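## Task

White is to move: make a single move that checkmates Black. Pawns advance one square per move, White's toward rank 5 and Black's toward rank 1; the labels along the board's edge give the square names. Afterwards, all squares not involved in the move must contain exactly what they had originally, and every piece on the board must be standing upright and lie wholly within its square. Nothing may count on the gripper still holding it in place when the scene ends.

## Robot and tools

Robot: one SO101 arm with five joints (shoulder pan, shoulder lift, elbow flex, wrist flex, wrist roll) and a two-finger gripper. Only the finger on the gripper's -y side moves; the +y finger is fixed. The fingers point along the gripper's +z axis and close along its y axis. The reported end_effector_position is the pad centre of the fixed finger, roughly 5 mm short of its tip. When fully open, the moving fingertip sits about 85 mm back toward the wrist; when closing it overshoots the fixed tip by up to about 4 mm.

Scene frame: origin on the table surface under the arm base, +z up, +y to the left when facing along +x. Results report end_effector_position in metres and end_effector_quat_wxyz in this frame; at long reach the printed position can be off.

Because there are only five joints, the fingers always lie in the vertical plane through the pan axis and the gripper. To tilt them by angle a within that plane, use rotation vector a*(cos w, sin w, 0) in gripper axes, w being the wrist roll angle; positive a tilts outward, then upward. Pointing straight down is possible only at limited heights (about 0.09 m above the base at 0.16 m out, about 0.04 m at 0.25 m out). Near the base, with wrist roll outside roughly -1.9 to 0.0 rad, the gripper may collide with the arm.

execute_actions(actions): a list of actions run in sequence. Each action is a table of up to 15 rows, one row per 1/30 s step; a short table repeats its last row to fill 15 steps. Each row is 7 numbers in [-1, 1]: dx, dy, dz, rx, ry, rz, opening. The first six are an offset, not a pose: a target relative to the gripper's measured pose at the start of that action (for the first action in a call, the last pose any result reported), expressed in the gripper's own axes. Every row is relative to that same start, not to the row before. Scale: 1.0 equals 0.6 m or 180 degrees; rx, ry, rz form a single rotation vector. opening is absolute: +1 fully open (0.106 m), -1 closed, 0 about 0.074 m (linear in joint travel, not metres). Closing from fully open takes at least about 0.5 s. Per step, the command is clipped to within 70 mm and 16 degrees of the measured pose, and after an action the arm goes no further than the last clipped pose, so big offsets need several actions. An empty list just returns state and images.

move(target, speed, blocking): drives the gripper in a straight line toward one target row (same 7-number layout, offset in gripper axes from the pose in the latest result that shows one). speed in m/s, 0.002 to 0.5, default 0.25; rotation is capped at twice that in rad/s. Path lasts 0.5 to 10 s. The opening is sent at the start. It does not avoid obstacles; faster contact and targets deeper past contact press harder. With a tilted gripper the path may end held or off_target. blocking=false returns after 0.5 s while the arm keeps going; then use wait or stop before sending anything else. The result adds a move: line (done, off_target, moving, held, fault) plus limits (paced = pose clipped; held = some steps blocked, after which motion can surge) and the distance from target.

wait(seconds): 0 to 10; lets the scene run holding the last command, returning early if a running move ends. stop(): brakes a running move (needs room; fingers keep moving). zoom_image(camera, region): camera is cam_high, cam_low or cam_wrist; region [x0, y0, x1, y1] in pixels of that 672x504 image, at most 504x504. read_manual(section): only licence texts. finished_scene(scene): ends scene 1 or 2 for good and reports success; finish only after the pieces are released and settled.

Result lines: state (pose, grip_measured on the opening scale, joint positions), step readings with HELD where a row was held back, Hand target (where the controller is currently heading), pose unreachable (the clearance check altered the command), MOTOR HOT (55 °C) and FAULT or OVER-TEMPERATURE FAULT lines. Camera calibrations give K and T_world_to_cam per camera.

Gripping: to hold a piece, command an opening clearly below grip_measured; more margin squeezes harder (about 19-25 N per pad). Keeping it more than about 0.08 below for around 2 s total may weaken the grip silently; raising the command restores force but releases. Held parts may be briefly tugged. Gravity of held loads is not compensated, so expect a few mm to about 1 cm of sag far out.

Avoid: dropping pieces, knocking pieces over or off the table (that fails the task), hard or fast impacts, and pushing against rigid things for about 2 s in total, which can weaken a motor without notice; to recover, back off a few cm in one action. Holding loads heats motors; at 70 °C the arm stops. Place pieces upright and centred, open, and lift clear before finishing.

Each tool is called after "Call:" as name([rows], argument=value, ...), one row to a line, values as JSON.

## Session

Call:
execute_actions(actions=[])

Scene clock: 0.00 s.
end_effector_position=(+0.3296, -0.0206, +0.1028) grip_measured=+1.00 end_effector_quat_wxyz=(+0.362, -0.271, +0.881, -0.144)
Joint positions: [ 0.08   0.234 -0.168  0.706 -0.845  0.106]
Hand target: +0.330, -0.021, +0.103; +0.362, -0.271, +0.881, -0.144
camera_calibration (this result's frames):
cam_wrist: T_world_to_cam=[[0.348786, -0.812454, 0.467191, -0.184912], [-0.907106, -0.417965, -0.0496405, 0.308891], [0.2356, -0.406478, -0.882762, 0.078219], [0, 0, 0, 1]] pos_world=[0.326263, 0.0106677, 0.170771]

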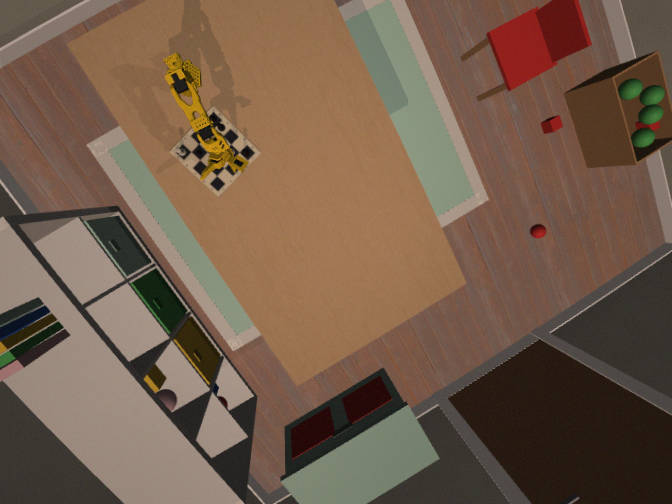

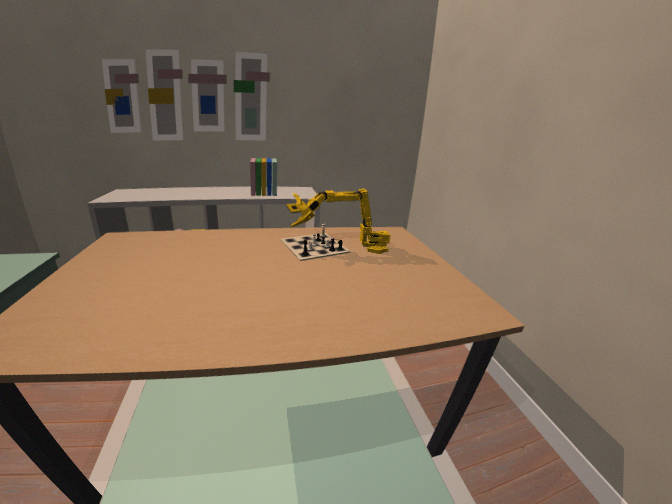

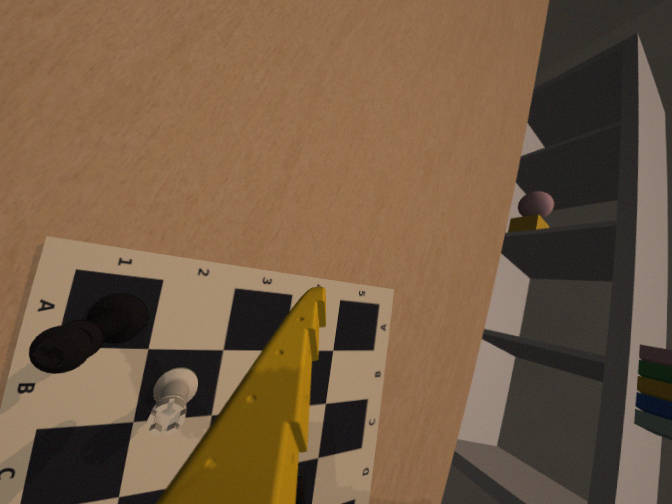

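Call:
move(target=[0.072,0.057,-0.238,0,0,0.22,-0.6], speed=0.3)

Call:
zoom_image(camera="cam_low", region=[275, 215, 355, 265])

Call:
zoom_image(camera="cam_high", region=[165, 100, 265, 200])

Scene clock: 1.83 s.
end_effector_position=(+0.1912, -0.0088, +0.1647) grip_measured=-0.59 end_effector_quat_wxyz=(+0.392, +0.037, +0.919, -0.018)
Joint positions: [ 0.086 -0.917  0.441  1.241 -1.517  0.033]
Hand target: +0.189, -0.010, +0.163; +0.388, +0.045, +0.920, -0.018
Off the commanded pose: 0.003 m, 1 deg.
move: done
camera_calibration (this result's frames):
cam_wrist: T_world_to_cam=[[-0.107156, -0.994018, 0.0211126, 0.00308755], [-0.979477, 0.101895, -0.173901, 0.230228], [0.170709, -0.0393137, -0.984537, 0.202727], [0, 0, 0, 1]] pos_world=[0.191226, -0.0124199, 0.239564]

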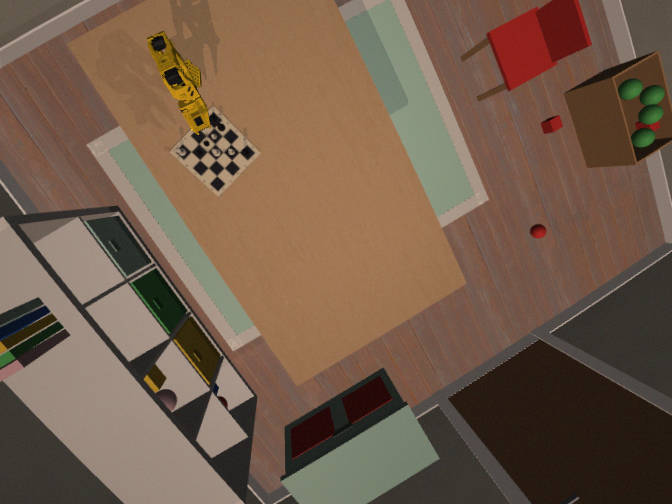

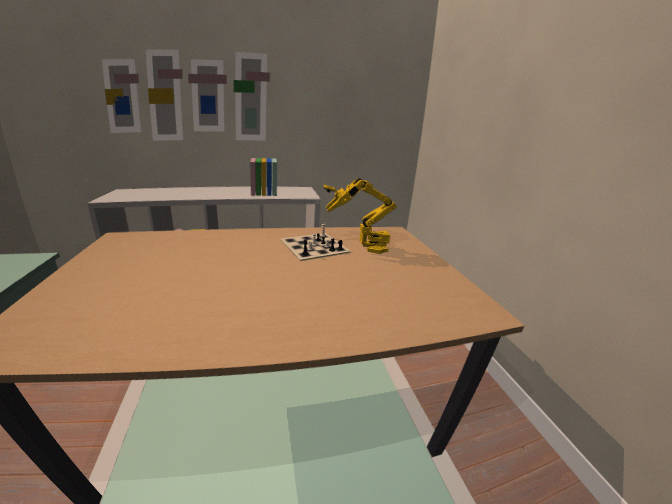

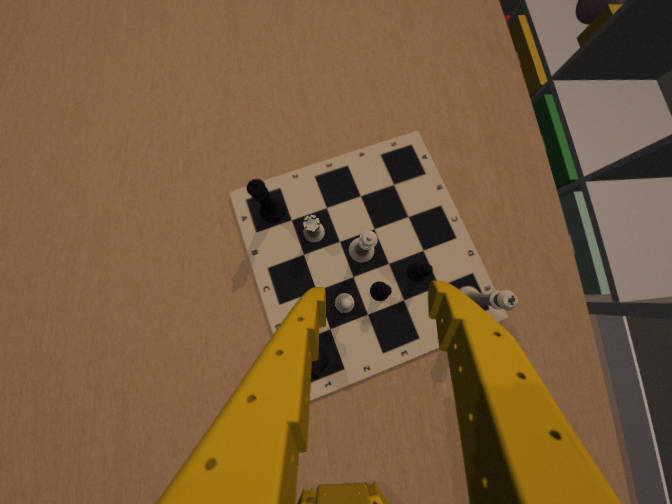

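Region (275, 215, 355, 265) of cam_low's 672x504 image, scaled by 6.300, with more detail than that image has; it fills the top 315 rows of this view, and the rest is white.

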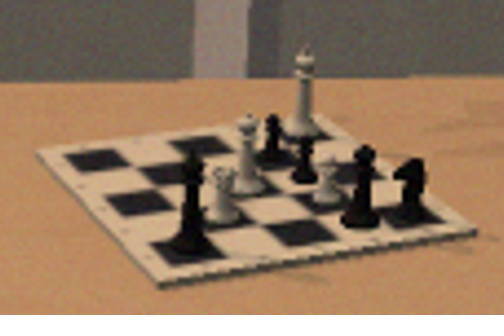

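Region (165, 100, 265, 200) of cam_high's 672x504 image, scaled by 5.040, with more detail than that image has.

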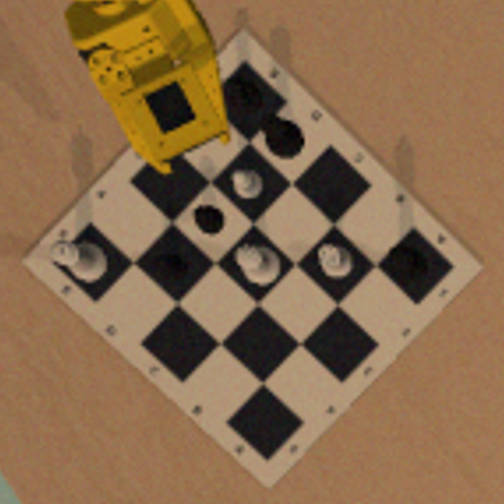

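Call:
move(target=[0.042,-0.035,0.149,0.017,0.117,0.023,-0.6], speed=0.2)

Call:
zoom_image(camera="cam_low", region=[275, 185, 355, 265])

Scene clock: 3.70 s.
end_effector_position=(+0.2345, -0.0319, +0.0848) grip_measured=-0.59 end_effector_quat_wxyz=(+0.217, +0.079, +0.973, -0.019)
Joint positions: [ 0.168 -0.216  0.289  1.059 -1.517  0.033]
Hand target: +0.236, -0.034, +0.084; +0.216, +0.083, +0.973, -0.020
Off the commanded pose: 0.003 m, 1 deg.
move: done
camera_calibration (this result's frames):
cam_wrist: T_world_to_cam=[[-0.178687, -0.983529, 0.0272523, 0.0030865], [-0.964914, 0.180586, 0.190605, 0.229317], [-0.192386, 0.00776236, -0.981289, 0.202134], [0, 0, 0, 1]] pos_world=[0.26071, -0.0399447, 0.154559]

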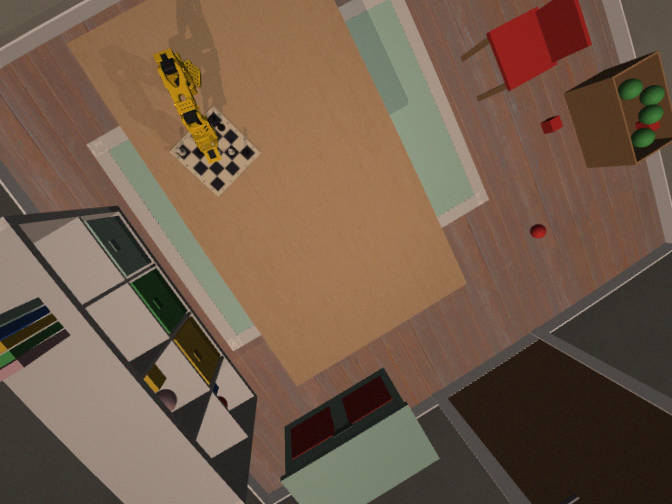

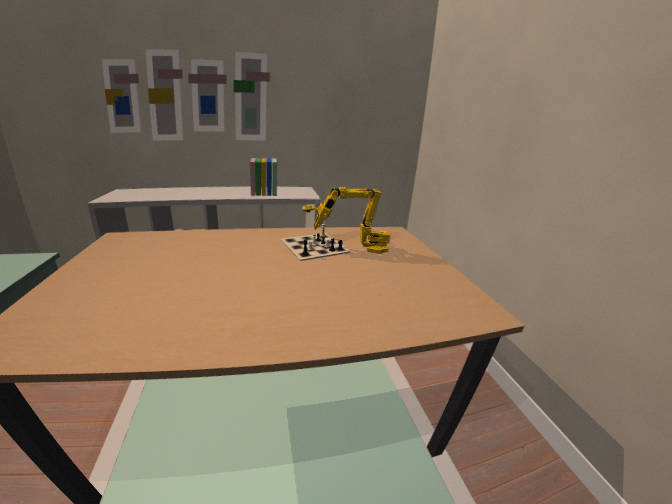

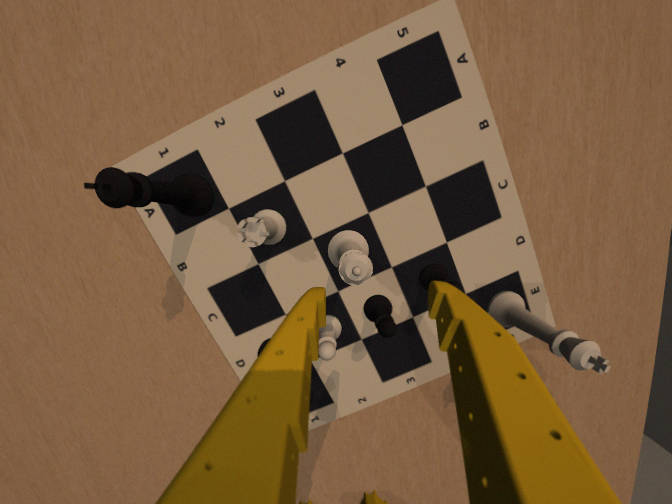

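Region (275, 185, 355, 265) of cam_low's 672x504 image, scaled by 6.300, with more detail than that image has.

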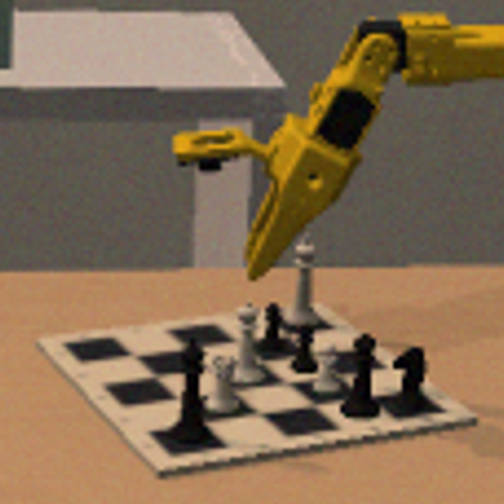

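Call:
move(target=[0.031,0,0.08,0,0,0,-0.6], speed=0.08)

Call:
zoom_image(camera="cam_low", region=[275, 185, 355, 265])

Scene clock: 4.93 s.
end_effector_position=(+0.2414, -0.0330, +0.0404) grip_measured=-0.59 end_effector_quat_wxyz=(+0.230, +0.079, +0.970, -0.020)
Joint positions: [ 0.168 -0.107  0.525  0.686 -1.517  0.033]
Hand target: +0.238, -0.033, +0.034; +0.218, +0.079, +0.973, -0.019
Off the commanded pose: 0.008 m, 2 deg.
move: done
camera_calibration (this result's frames):
cam_wrist: T_world_to_cam=[[-0.179424, -0.983404, 0.0269085, 0.00457962], [-0.969733, 0.181402, 0.163434, 0.246986], [-0.165603, 0.00322986, -0.986187, 0.153411], [0, 0, 0, 1]] pos_world=[0.265737, -0.0407955, 0.110803]

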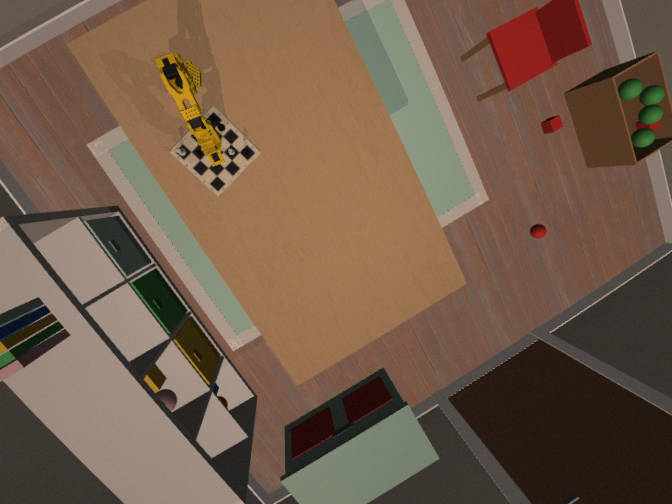

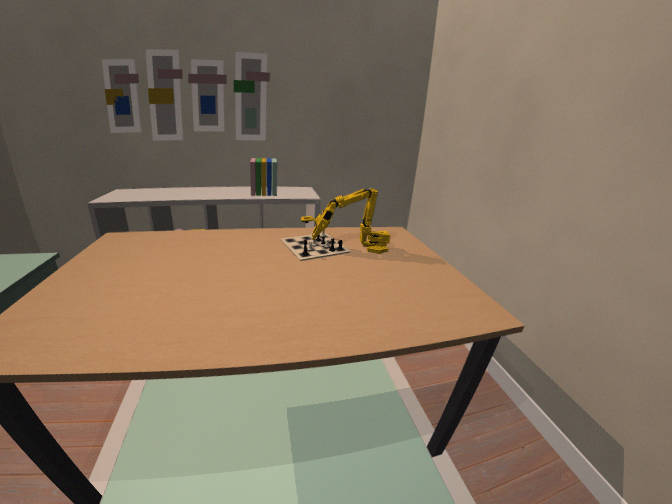

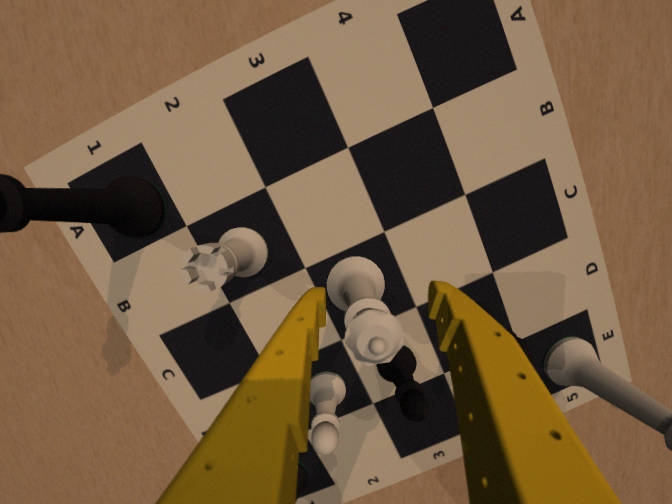

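Region (275, 185, 355, 265) of cam_low's 672x504 image, scaled by 6.300, with more detail than that image has.

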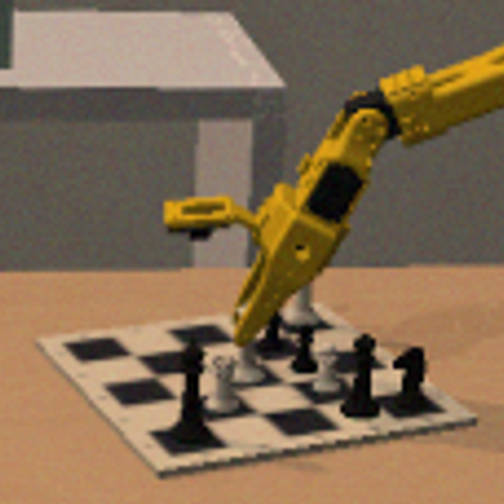

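Call:
move(target=[0.024,-0.016,0.018,0.006,0.008,0.011,-0.72], speed=0.04)

Call:
zoom_image(camera="cam_low", region=[275, 185, 355, 265])

Scene clock: 5.93 s.
end_effector_position=(+0.2354, -0.0398, +0.0301) grip_measured=-0.71 end_effector_quat_wxyz=(+0.228, +0.095, +0.969, -0.023)
Joint positions: [ 0.2   -0.107  0.607  0.608 -1.517  0.024]
Hand target: +0.232, -0.041, +0.024; +0.217, +0.098, +0.971, -0.024
Off the commanded pose: 0.007 m, 1 deg.
move: done
camera_calibration (this result's frames):
cam_wrist: T_world_to_cam=[[-0.210923, -0.977131, 0.0269477, 0.0047711], [-0.962892, 0.21244, 0.16646, 0.243594], [-0.168378, 0.00916243, -0.98568, 0.143216], [0, 0, 0, 1]] pos_world=[0.259675, -0.0483994, 0.100488]

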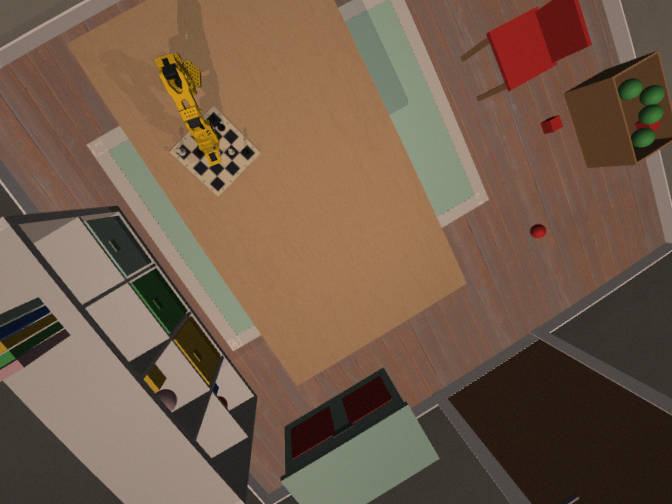

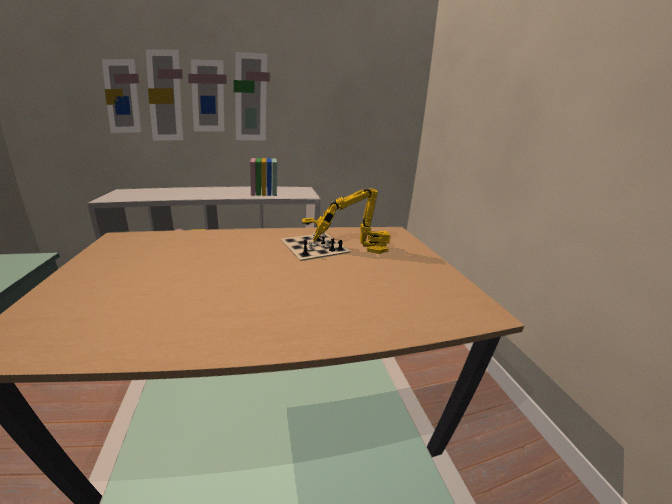

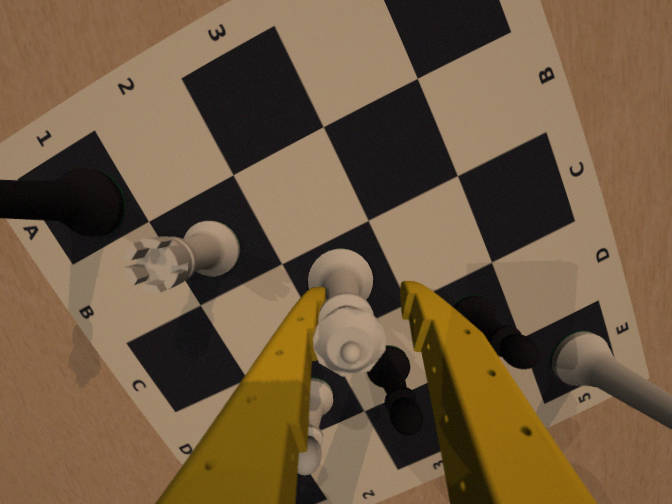

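Region (275, 185, 355, 265) of cam_low's 672x504 image, scaled by 6.300, with more detail than that image has.

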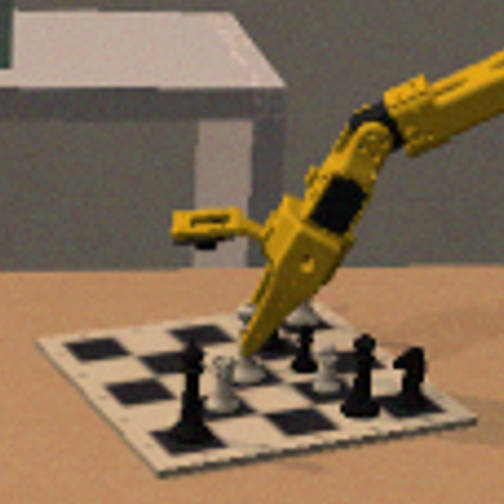

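Call:
execute_actions([
  [[0,-0.005,0,0.002,0,0.003,-0.76],[0,-0.005,0,0.002,0,0.003,-0.8],[0,-0.005,0,0.002,0,0.003,-0.83],[0,-0.005,0,0.002,0,0.003,-0.86],[0,-0.005,0,0.002,0,0.003,-0.88],[0,-0.005,0,0.002,0,0.003,-0.9],[0,-0.005,0,0.002,0,0.003,-0.92],[0,-0.005,0,0.002,0,0.003,-0.94],[0,-0.005,0,0.002,0,0.003,-0.96],[0,-0.005,0,0.002,0,0.003,-0.98]],
])

Scene clock: 6.53 s.
end_effector_position=(+0.2352, -0.0409, +0.0301) grip_measured=-0.89 end_effector_quat_wxyz=(+0.228, +0.097, +0.968, -0.024)
Joint positions: [ 0.204 -0.107  0.607  0.608 -1.517  0.011]
Hand target: +0.235, -0.043, +0.030; +0.228, +0.100, +0.968, -0.025
Off the commanded pose: 0.002 m, 0 deg.
Step readings (end_effector_position):
0: (+0.2354, -0.0398, +0.0301)
1: (+0.2354, -0.0402, +0.0301)
2: (+0.2354, -0.0402, +0.0301)
4: (+0.2353, -0.0405, +0.0301)
8: (+0.2352, -0.0409, +0.0301)
15: end_effector_position above
camera_calibration (this result's frames):
cam_wrist: T_world_to_cam=[[-0.215418, -0.97615, 0.0269477, 0.0047711], [-0.961904, 0.216869, 0.16646, 0.243594], [-0.168334, 0.00993719, -0.98568, 0.143216], [0, 0, 0, 1]] pos_world=[0.25945, -0.0495939, 0.100488]

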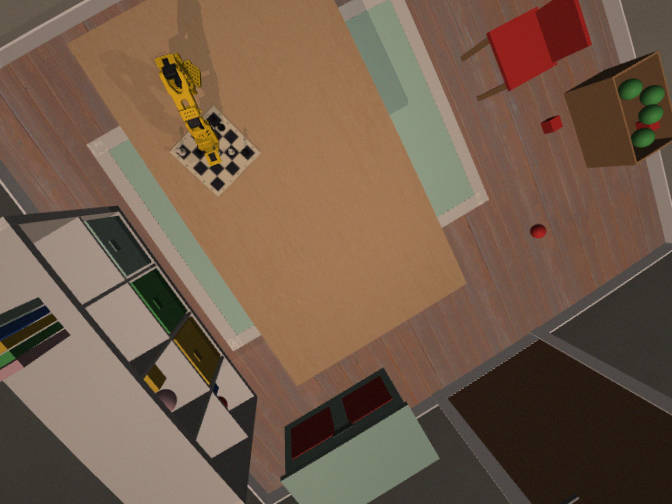

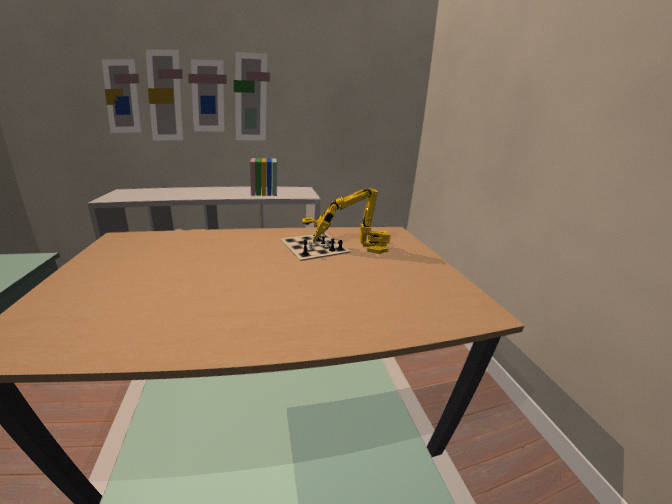

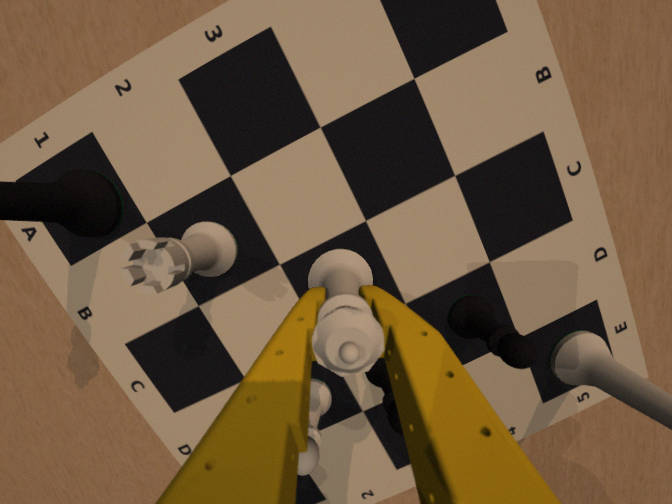

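Call:
move(target=[-0.018,0,-0.021,0,-0.006,0,-0.96], speed=0.05)

Call:
move(target=[-0.098,0.05,0.048,-0.014,0,-0.028,-0.96], speed=0.09)

Call:
zoom_image(camera="cam_low", region=[275, 185, 355, 265])

Scene clock: 7.47 s.
end_effector_position=(+0.2366, -0.0412, +0.0408) grip_measured=-0.89 end_effector_quat_wxyz=(+0.228, +0.097, +0.969, -0.024)
Joint positions: [ 0.204 -0.133  0.548  0.694 -1.517  0.011]
Hand target: +0.239, -0.042, +0.046; +0.238, +0.097, +0.966, -0.025
Off the commanded pose: 0.006 m, 1 deg.
move: done
camera_calibration (this result's frames):
cam_wrist: T_world_to_cam=[[-0.215377, -0.976159, 0.0269673, 0.00449092], [-0.961653, 0.216817, 0.167972, 0.243085], [-0.169814, 0.0102441, -0.985423, 0.154317], [0, 0, 0, 1]] pos_world=[0.260936, -0.049902, 0.111115]

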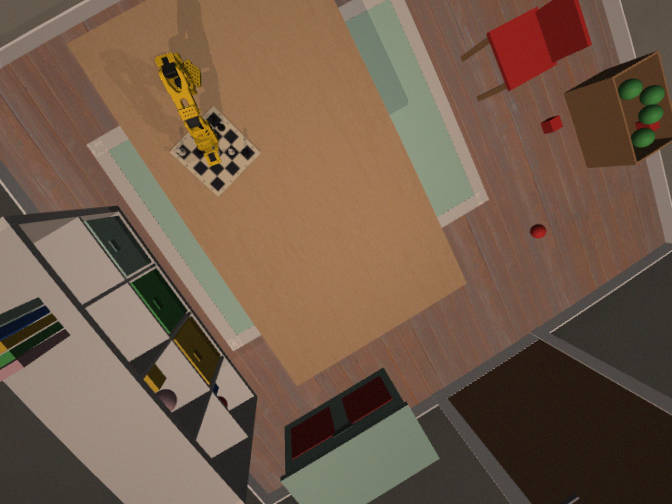

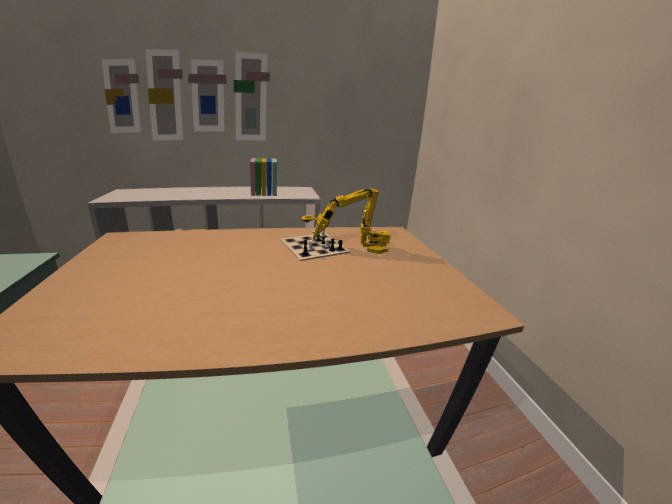

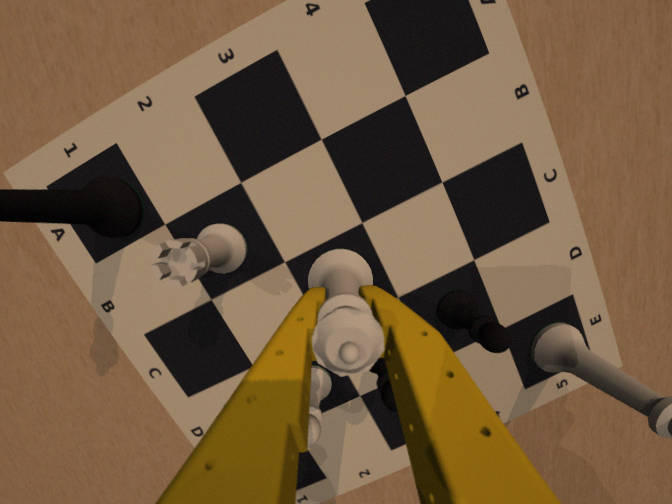

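Scene clock: 8.73 s.
end_effector_position=(+0.3063, -0.0268, +0.0433) grip_measured=-0.89 end_effector_quat_wxyz=(+0.234, +0.052, +0.971, -0.014)
Joint positions: [ 0.112  0.416 -0.196  0.876 -1.517  0.011]
Hand target: +0.306, -0.024, +0.040; +0.228, +0.049, +0.972, -0.012
Off the commanded pose: 0.003 m, 1 deg.
move: done
camera_calibration (this result's frames):
cam_wrist: T_world_to_cam=[[-0.125076, -0.991785, 0.0268094, 0.00538693], [-0.979484, 0.127738, 0.155864, 0.310128], [-0.158008, -0.0067646, -0.987415, 0.164452], [0, 0, 0, 1]] pos_world=[0.330424, -0.03316, 0.1139]

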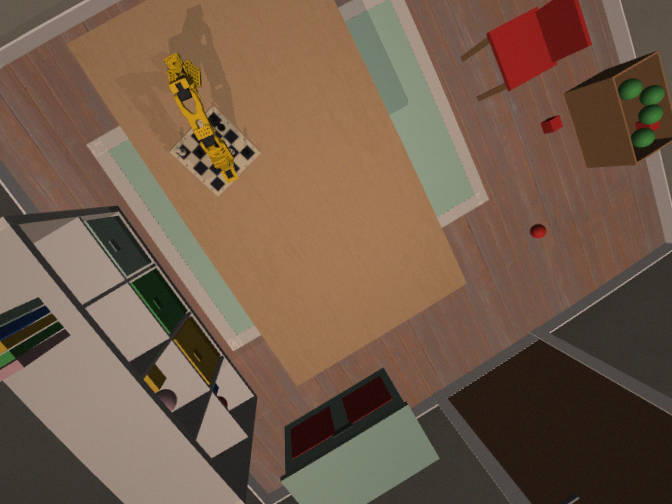

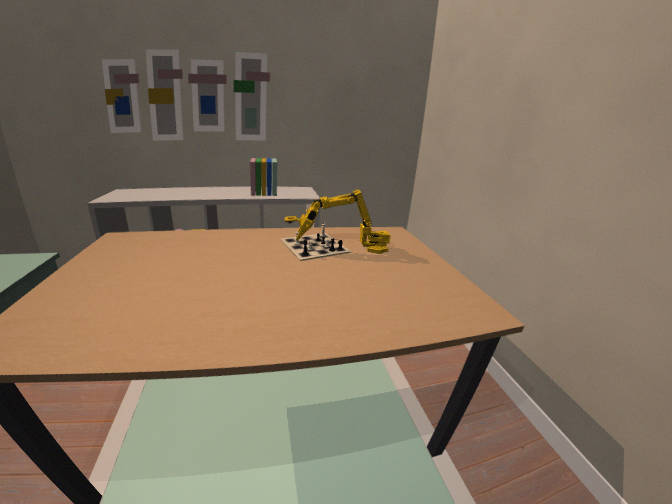

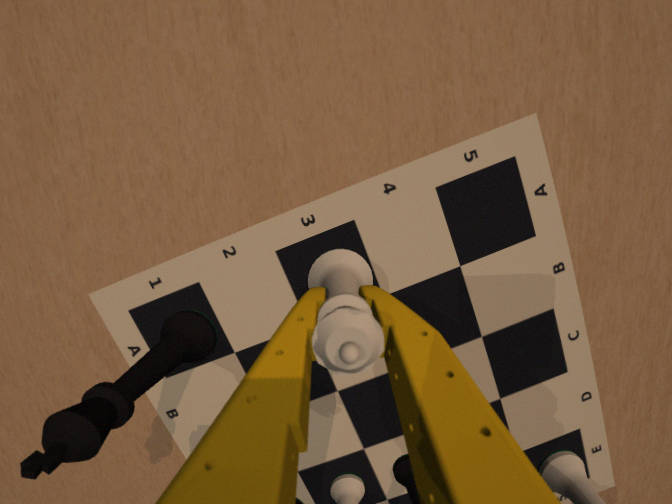

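Region (275, 185, 355, 265) of cam_low's 672x504 image, scaled by 6.300, with more detail than that image has.

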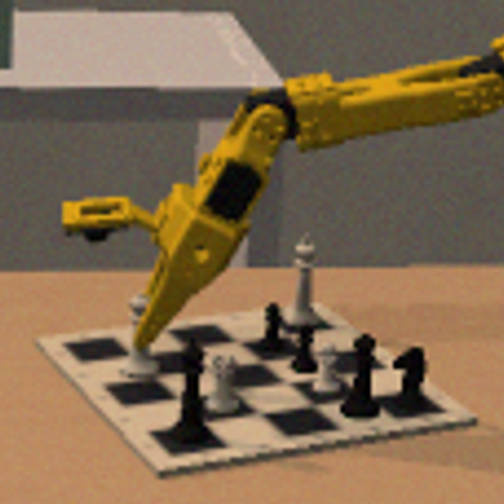

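Call:
move(target=[0.019,0.011,0.022,-0.003,0.011,-0.006,-0.96], speed=0.035)

Call:
zoom_image(camera="cam_low", region=[275, 185, 355, 265])

Scene clock: 9.63 s.
end_effector_position=(+0.3058, -0.0225, +0.0347) grip_measured=-0.89 end_effector_quat_wxyz=(+0.231, +0.046, +0.972, -0.012)
Joint positions: [ 0.099  0.435 -0.164  0.833 -1.517  0.011]
Hand target: +0.303, -0.020, +0.027; +0.218, +0.042, +0.975, -0.010
Off the commanded pose: 0.009 m, 2 deg.
move: done
camera_calibration (this result's frames):
cam_wrist: T_world_to_cam=[[-0.111167, -0.993437, 0.0269085, 0.00553922], [-0.979936, 0.114083, 0.163434, 0.310006], [-0.165431, -0.00820018, -0.986187, 0.15814], [0, 0, 0, 1]] pos_world=[0.330563, -0.0285667, 0.105141]

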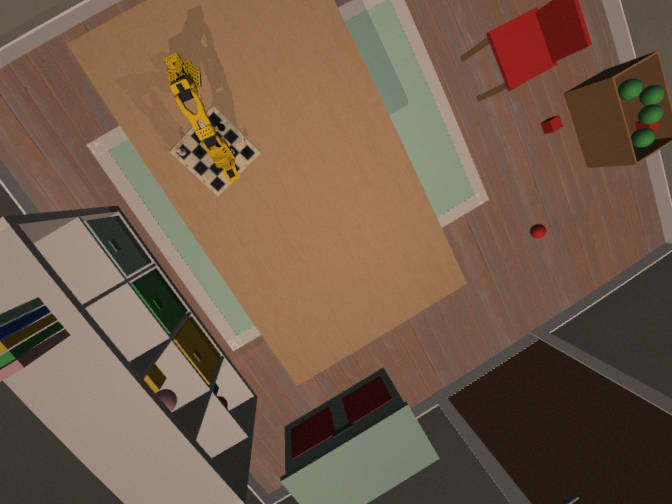

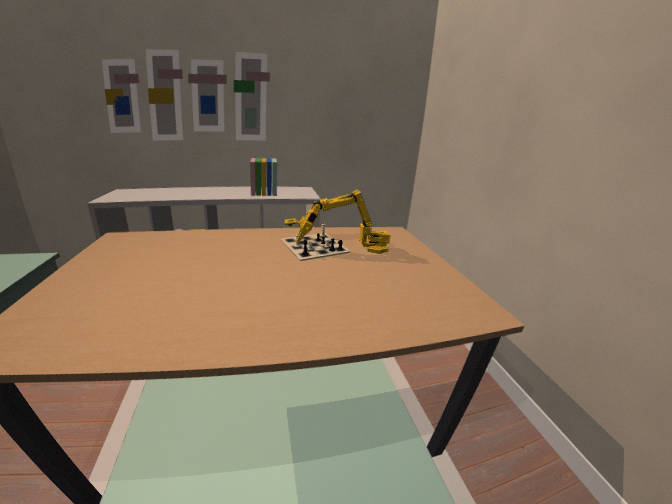

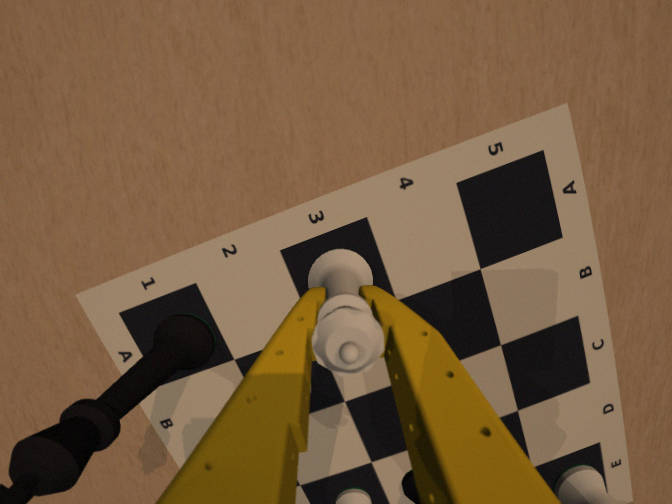

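Region (275, 185, 355, 265) of cam_low's 672x504 image, scaled by 6.300, with more detail than that image has.

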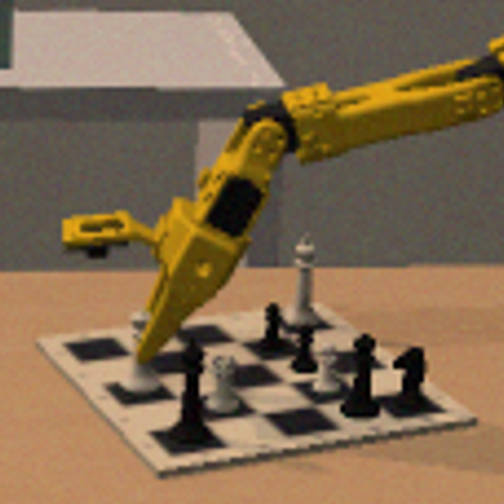

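Call:
move(target=[0.013,0,0.016,0,0.008,0,-0.96], speed=0.035)

Scene clock: 10.40 s.
end_effector_position=(+0.3063, -0.0225, +0.0307) grip_measured=-0.89 end_effector_quat_wxyz=(+0.232, +0.046, +0.972, -0.012)
Joint positions: [ 0.099  0.447 -0.151  0.807 -1.517  0.011]
Hand target: +0.303, -0.022, +0.023; +0.218, +0.046, +0.975, -0.011
Off the commanded pose: 0.009 m, 2 deg.
move: done
camera_calibration (this result's frames):
cam_wrist: T_world_to_cam=[[-0.111208, -0.993433, 0.0268888, 0.00566691], [-0.980184, 0.114107, 0.161921, 0.311296], [-0.163926, -0.00834913, -0.986437, 0.153819], [0, 0, 0, 1]] pos_world=[0.330973, -0.0286073, 0.101176]

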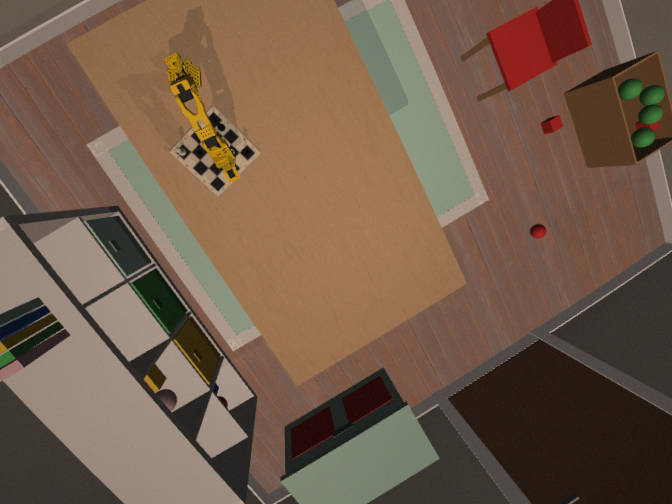

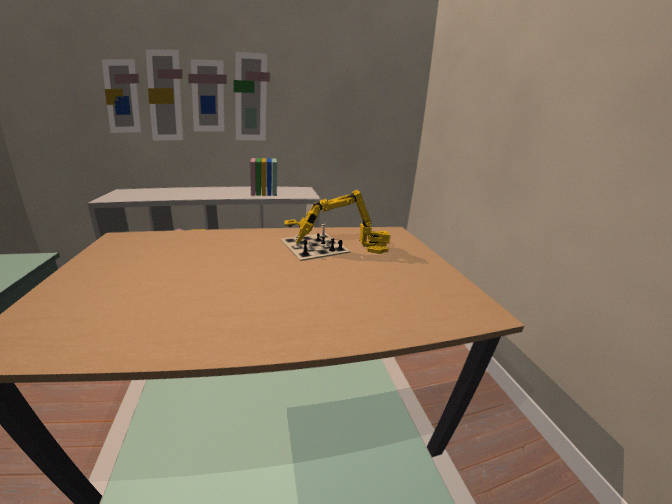

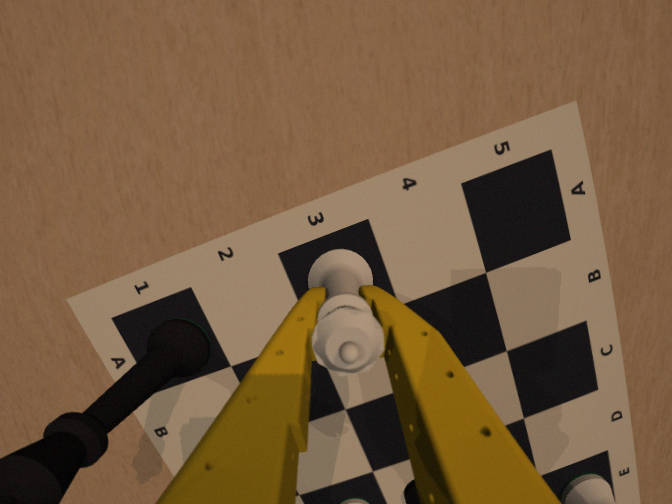

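Call:
execute_actions([
  [[0,0,0,0,0,0,-0.9],[0,0,0,0,0,0,-0.86],[0,0,0,0,0,0,-0.82],[0,0,0,0,0,0,-0.76],[0,0,0,0,0,0,-0.7],[0,0,0,0,0,0,-0.6],[0,0.003,0,0,0,0,-0.6],[0,0.006,0,-0.002,0,-0.003,-0.6],[0,0.009,0,-0.003,0,-0.005,-0.6],[0,0.012,0,-0.003,0,-0.007,-0.6]],
])

Call:
move(target=[-0.01,0,-0.1,0,0,0,-0.6], speed=0.12)

Scene clock: 11.07 s.
end_effector_position=(+0.3066, -0.0183, +0.0307) grip_measured=-0.62 end_effector_quat_wxyz=(+0.232, +0.039, +0.972, -0.010)
Joint positions: [ 0.085  0.447 -0.151  0.807 -1.517  0.031]
Hand target: +0.307, -0.016, +0.031; +0.232, +0.034, +0.972, -0.009
Off the commanded pose: 0.003 m, 1 deg.
Step readings (end_effector_position):
0: (+0.3063, -0.0225, +0.0307)
1: (+0.3063, -0.0225, +0.0307)
2: (+0.3063, -0.0225, +0.0307)
4: (+0.3063, -0.0225, +0.0307)
8: (+0.3063, -0.0225, +0.0307)
15: end_effector_position above
camera_calibration (this result's frames):
cam_wrist: T_world_to_cam=[[-0.0974826, -0.994874, 0.0268888, 0.00566691], [-0.981666, 0.100565, 0.161921, 0.311296], [-0.163795, -0.0106114, -0.986437, 0.153819], [0, 0, 0, 1]] pos_world=[0.331336, -0.0240353, 0.101176]

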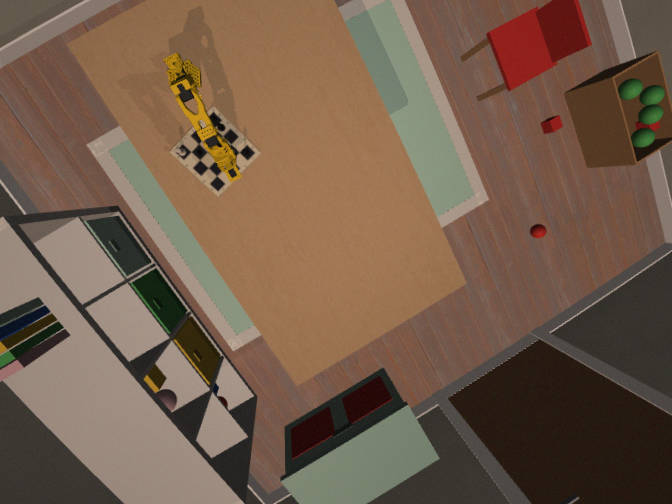

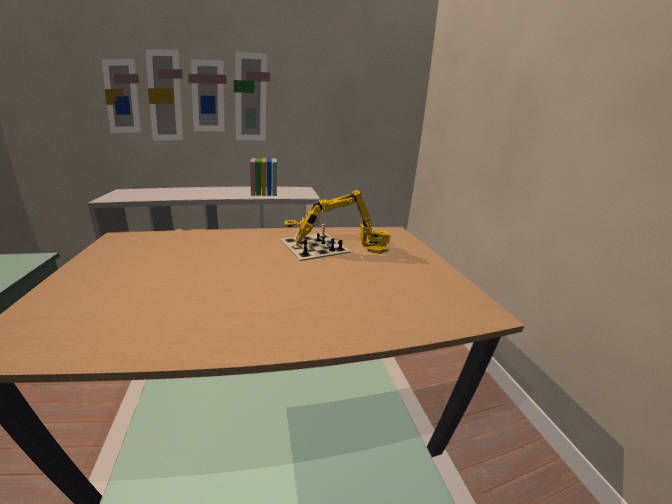

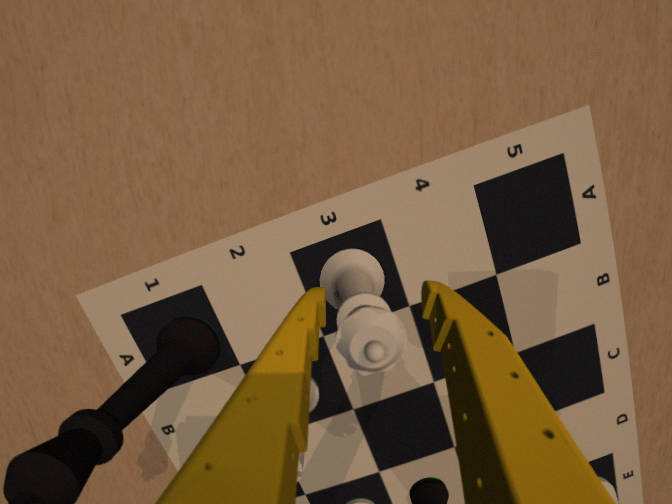

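Scene clock: 11.93 s.
end_effector_position=(+0.2839, -0.0164, +0.0806) grip_measured=-0.61 end_effector_quat_wxyz=(+0.221, +0.039, +0.974, -0.010)
Joint positions: [ 0.085  0.2   -0.174  1.099 -1.517  0.031]
Hand target: +0.285, -0.016, +0.087; +0.232, +0.039, +0.972, -0.010
Off the commanded pose: 0.006 m, 1 deg.
move: done
camera_calibration (this result's frames):
cam_wrist: T_world_to_cam=[[-0.0969043, -0.994923, 0.0271589, 0.0038454], [-0.977975, 0.100251, 0.183071, 0.277991], [-0.184864, -0.00882034, -0.982724, 0.205061], [0, 0, 0, 1]] pos_world=[0.31015, -0.0222343, 0.150522]

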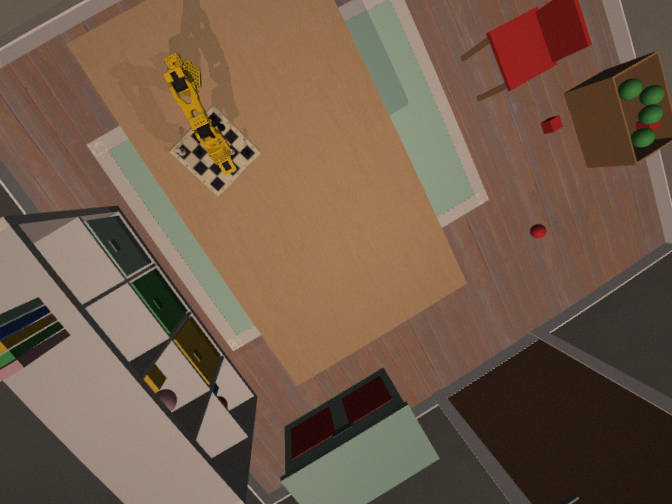

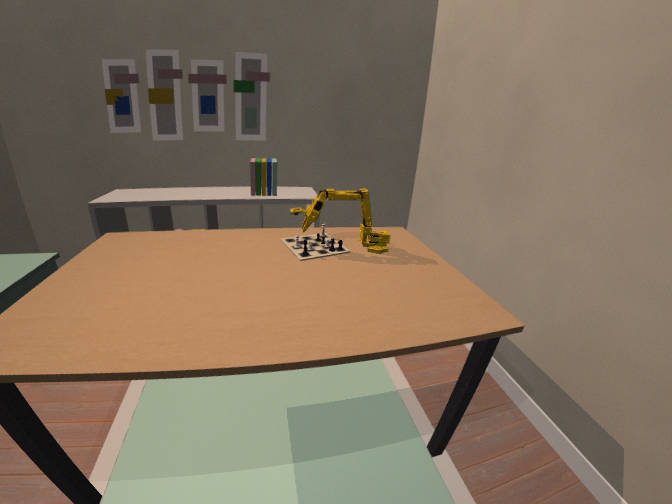

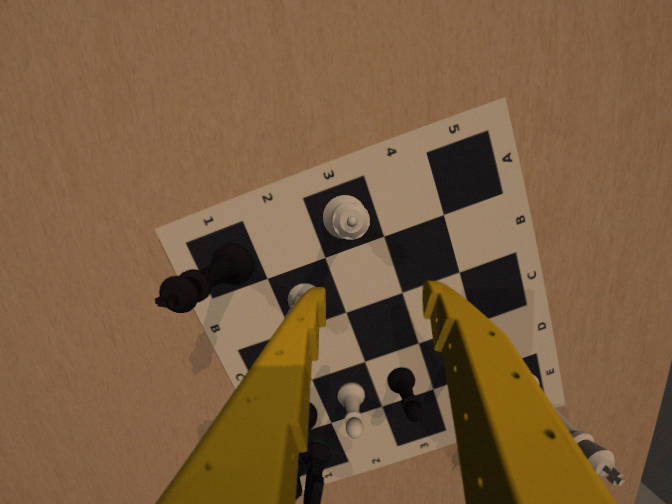

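Call:
finished_scene(scene=2)

The scene is finished: the task was done.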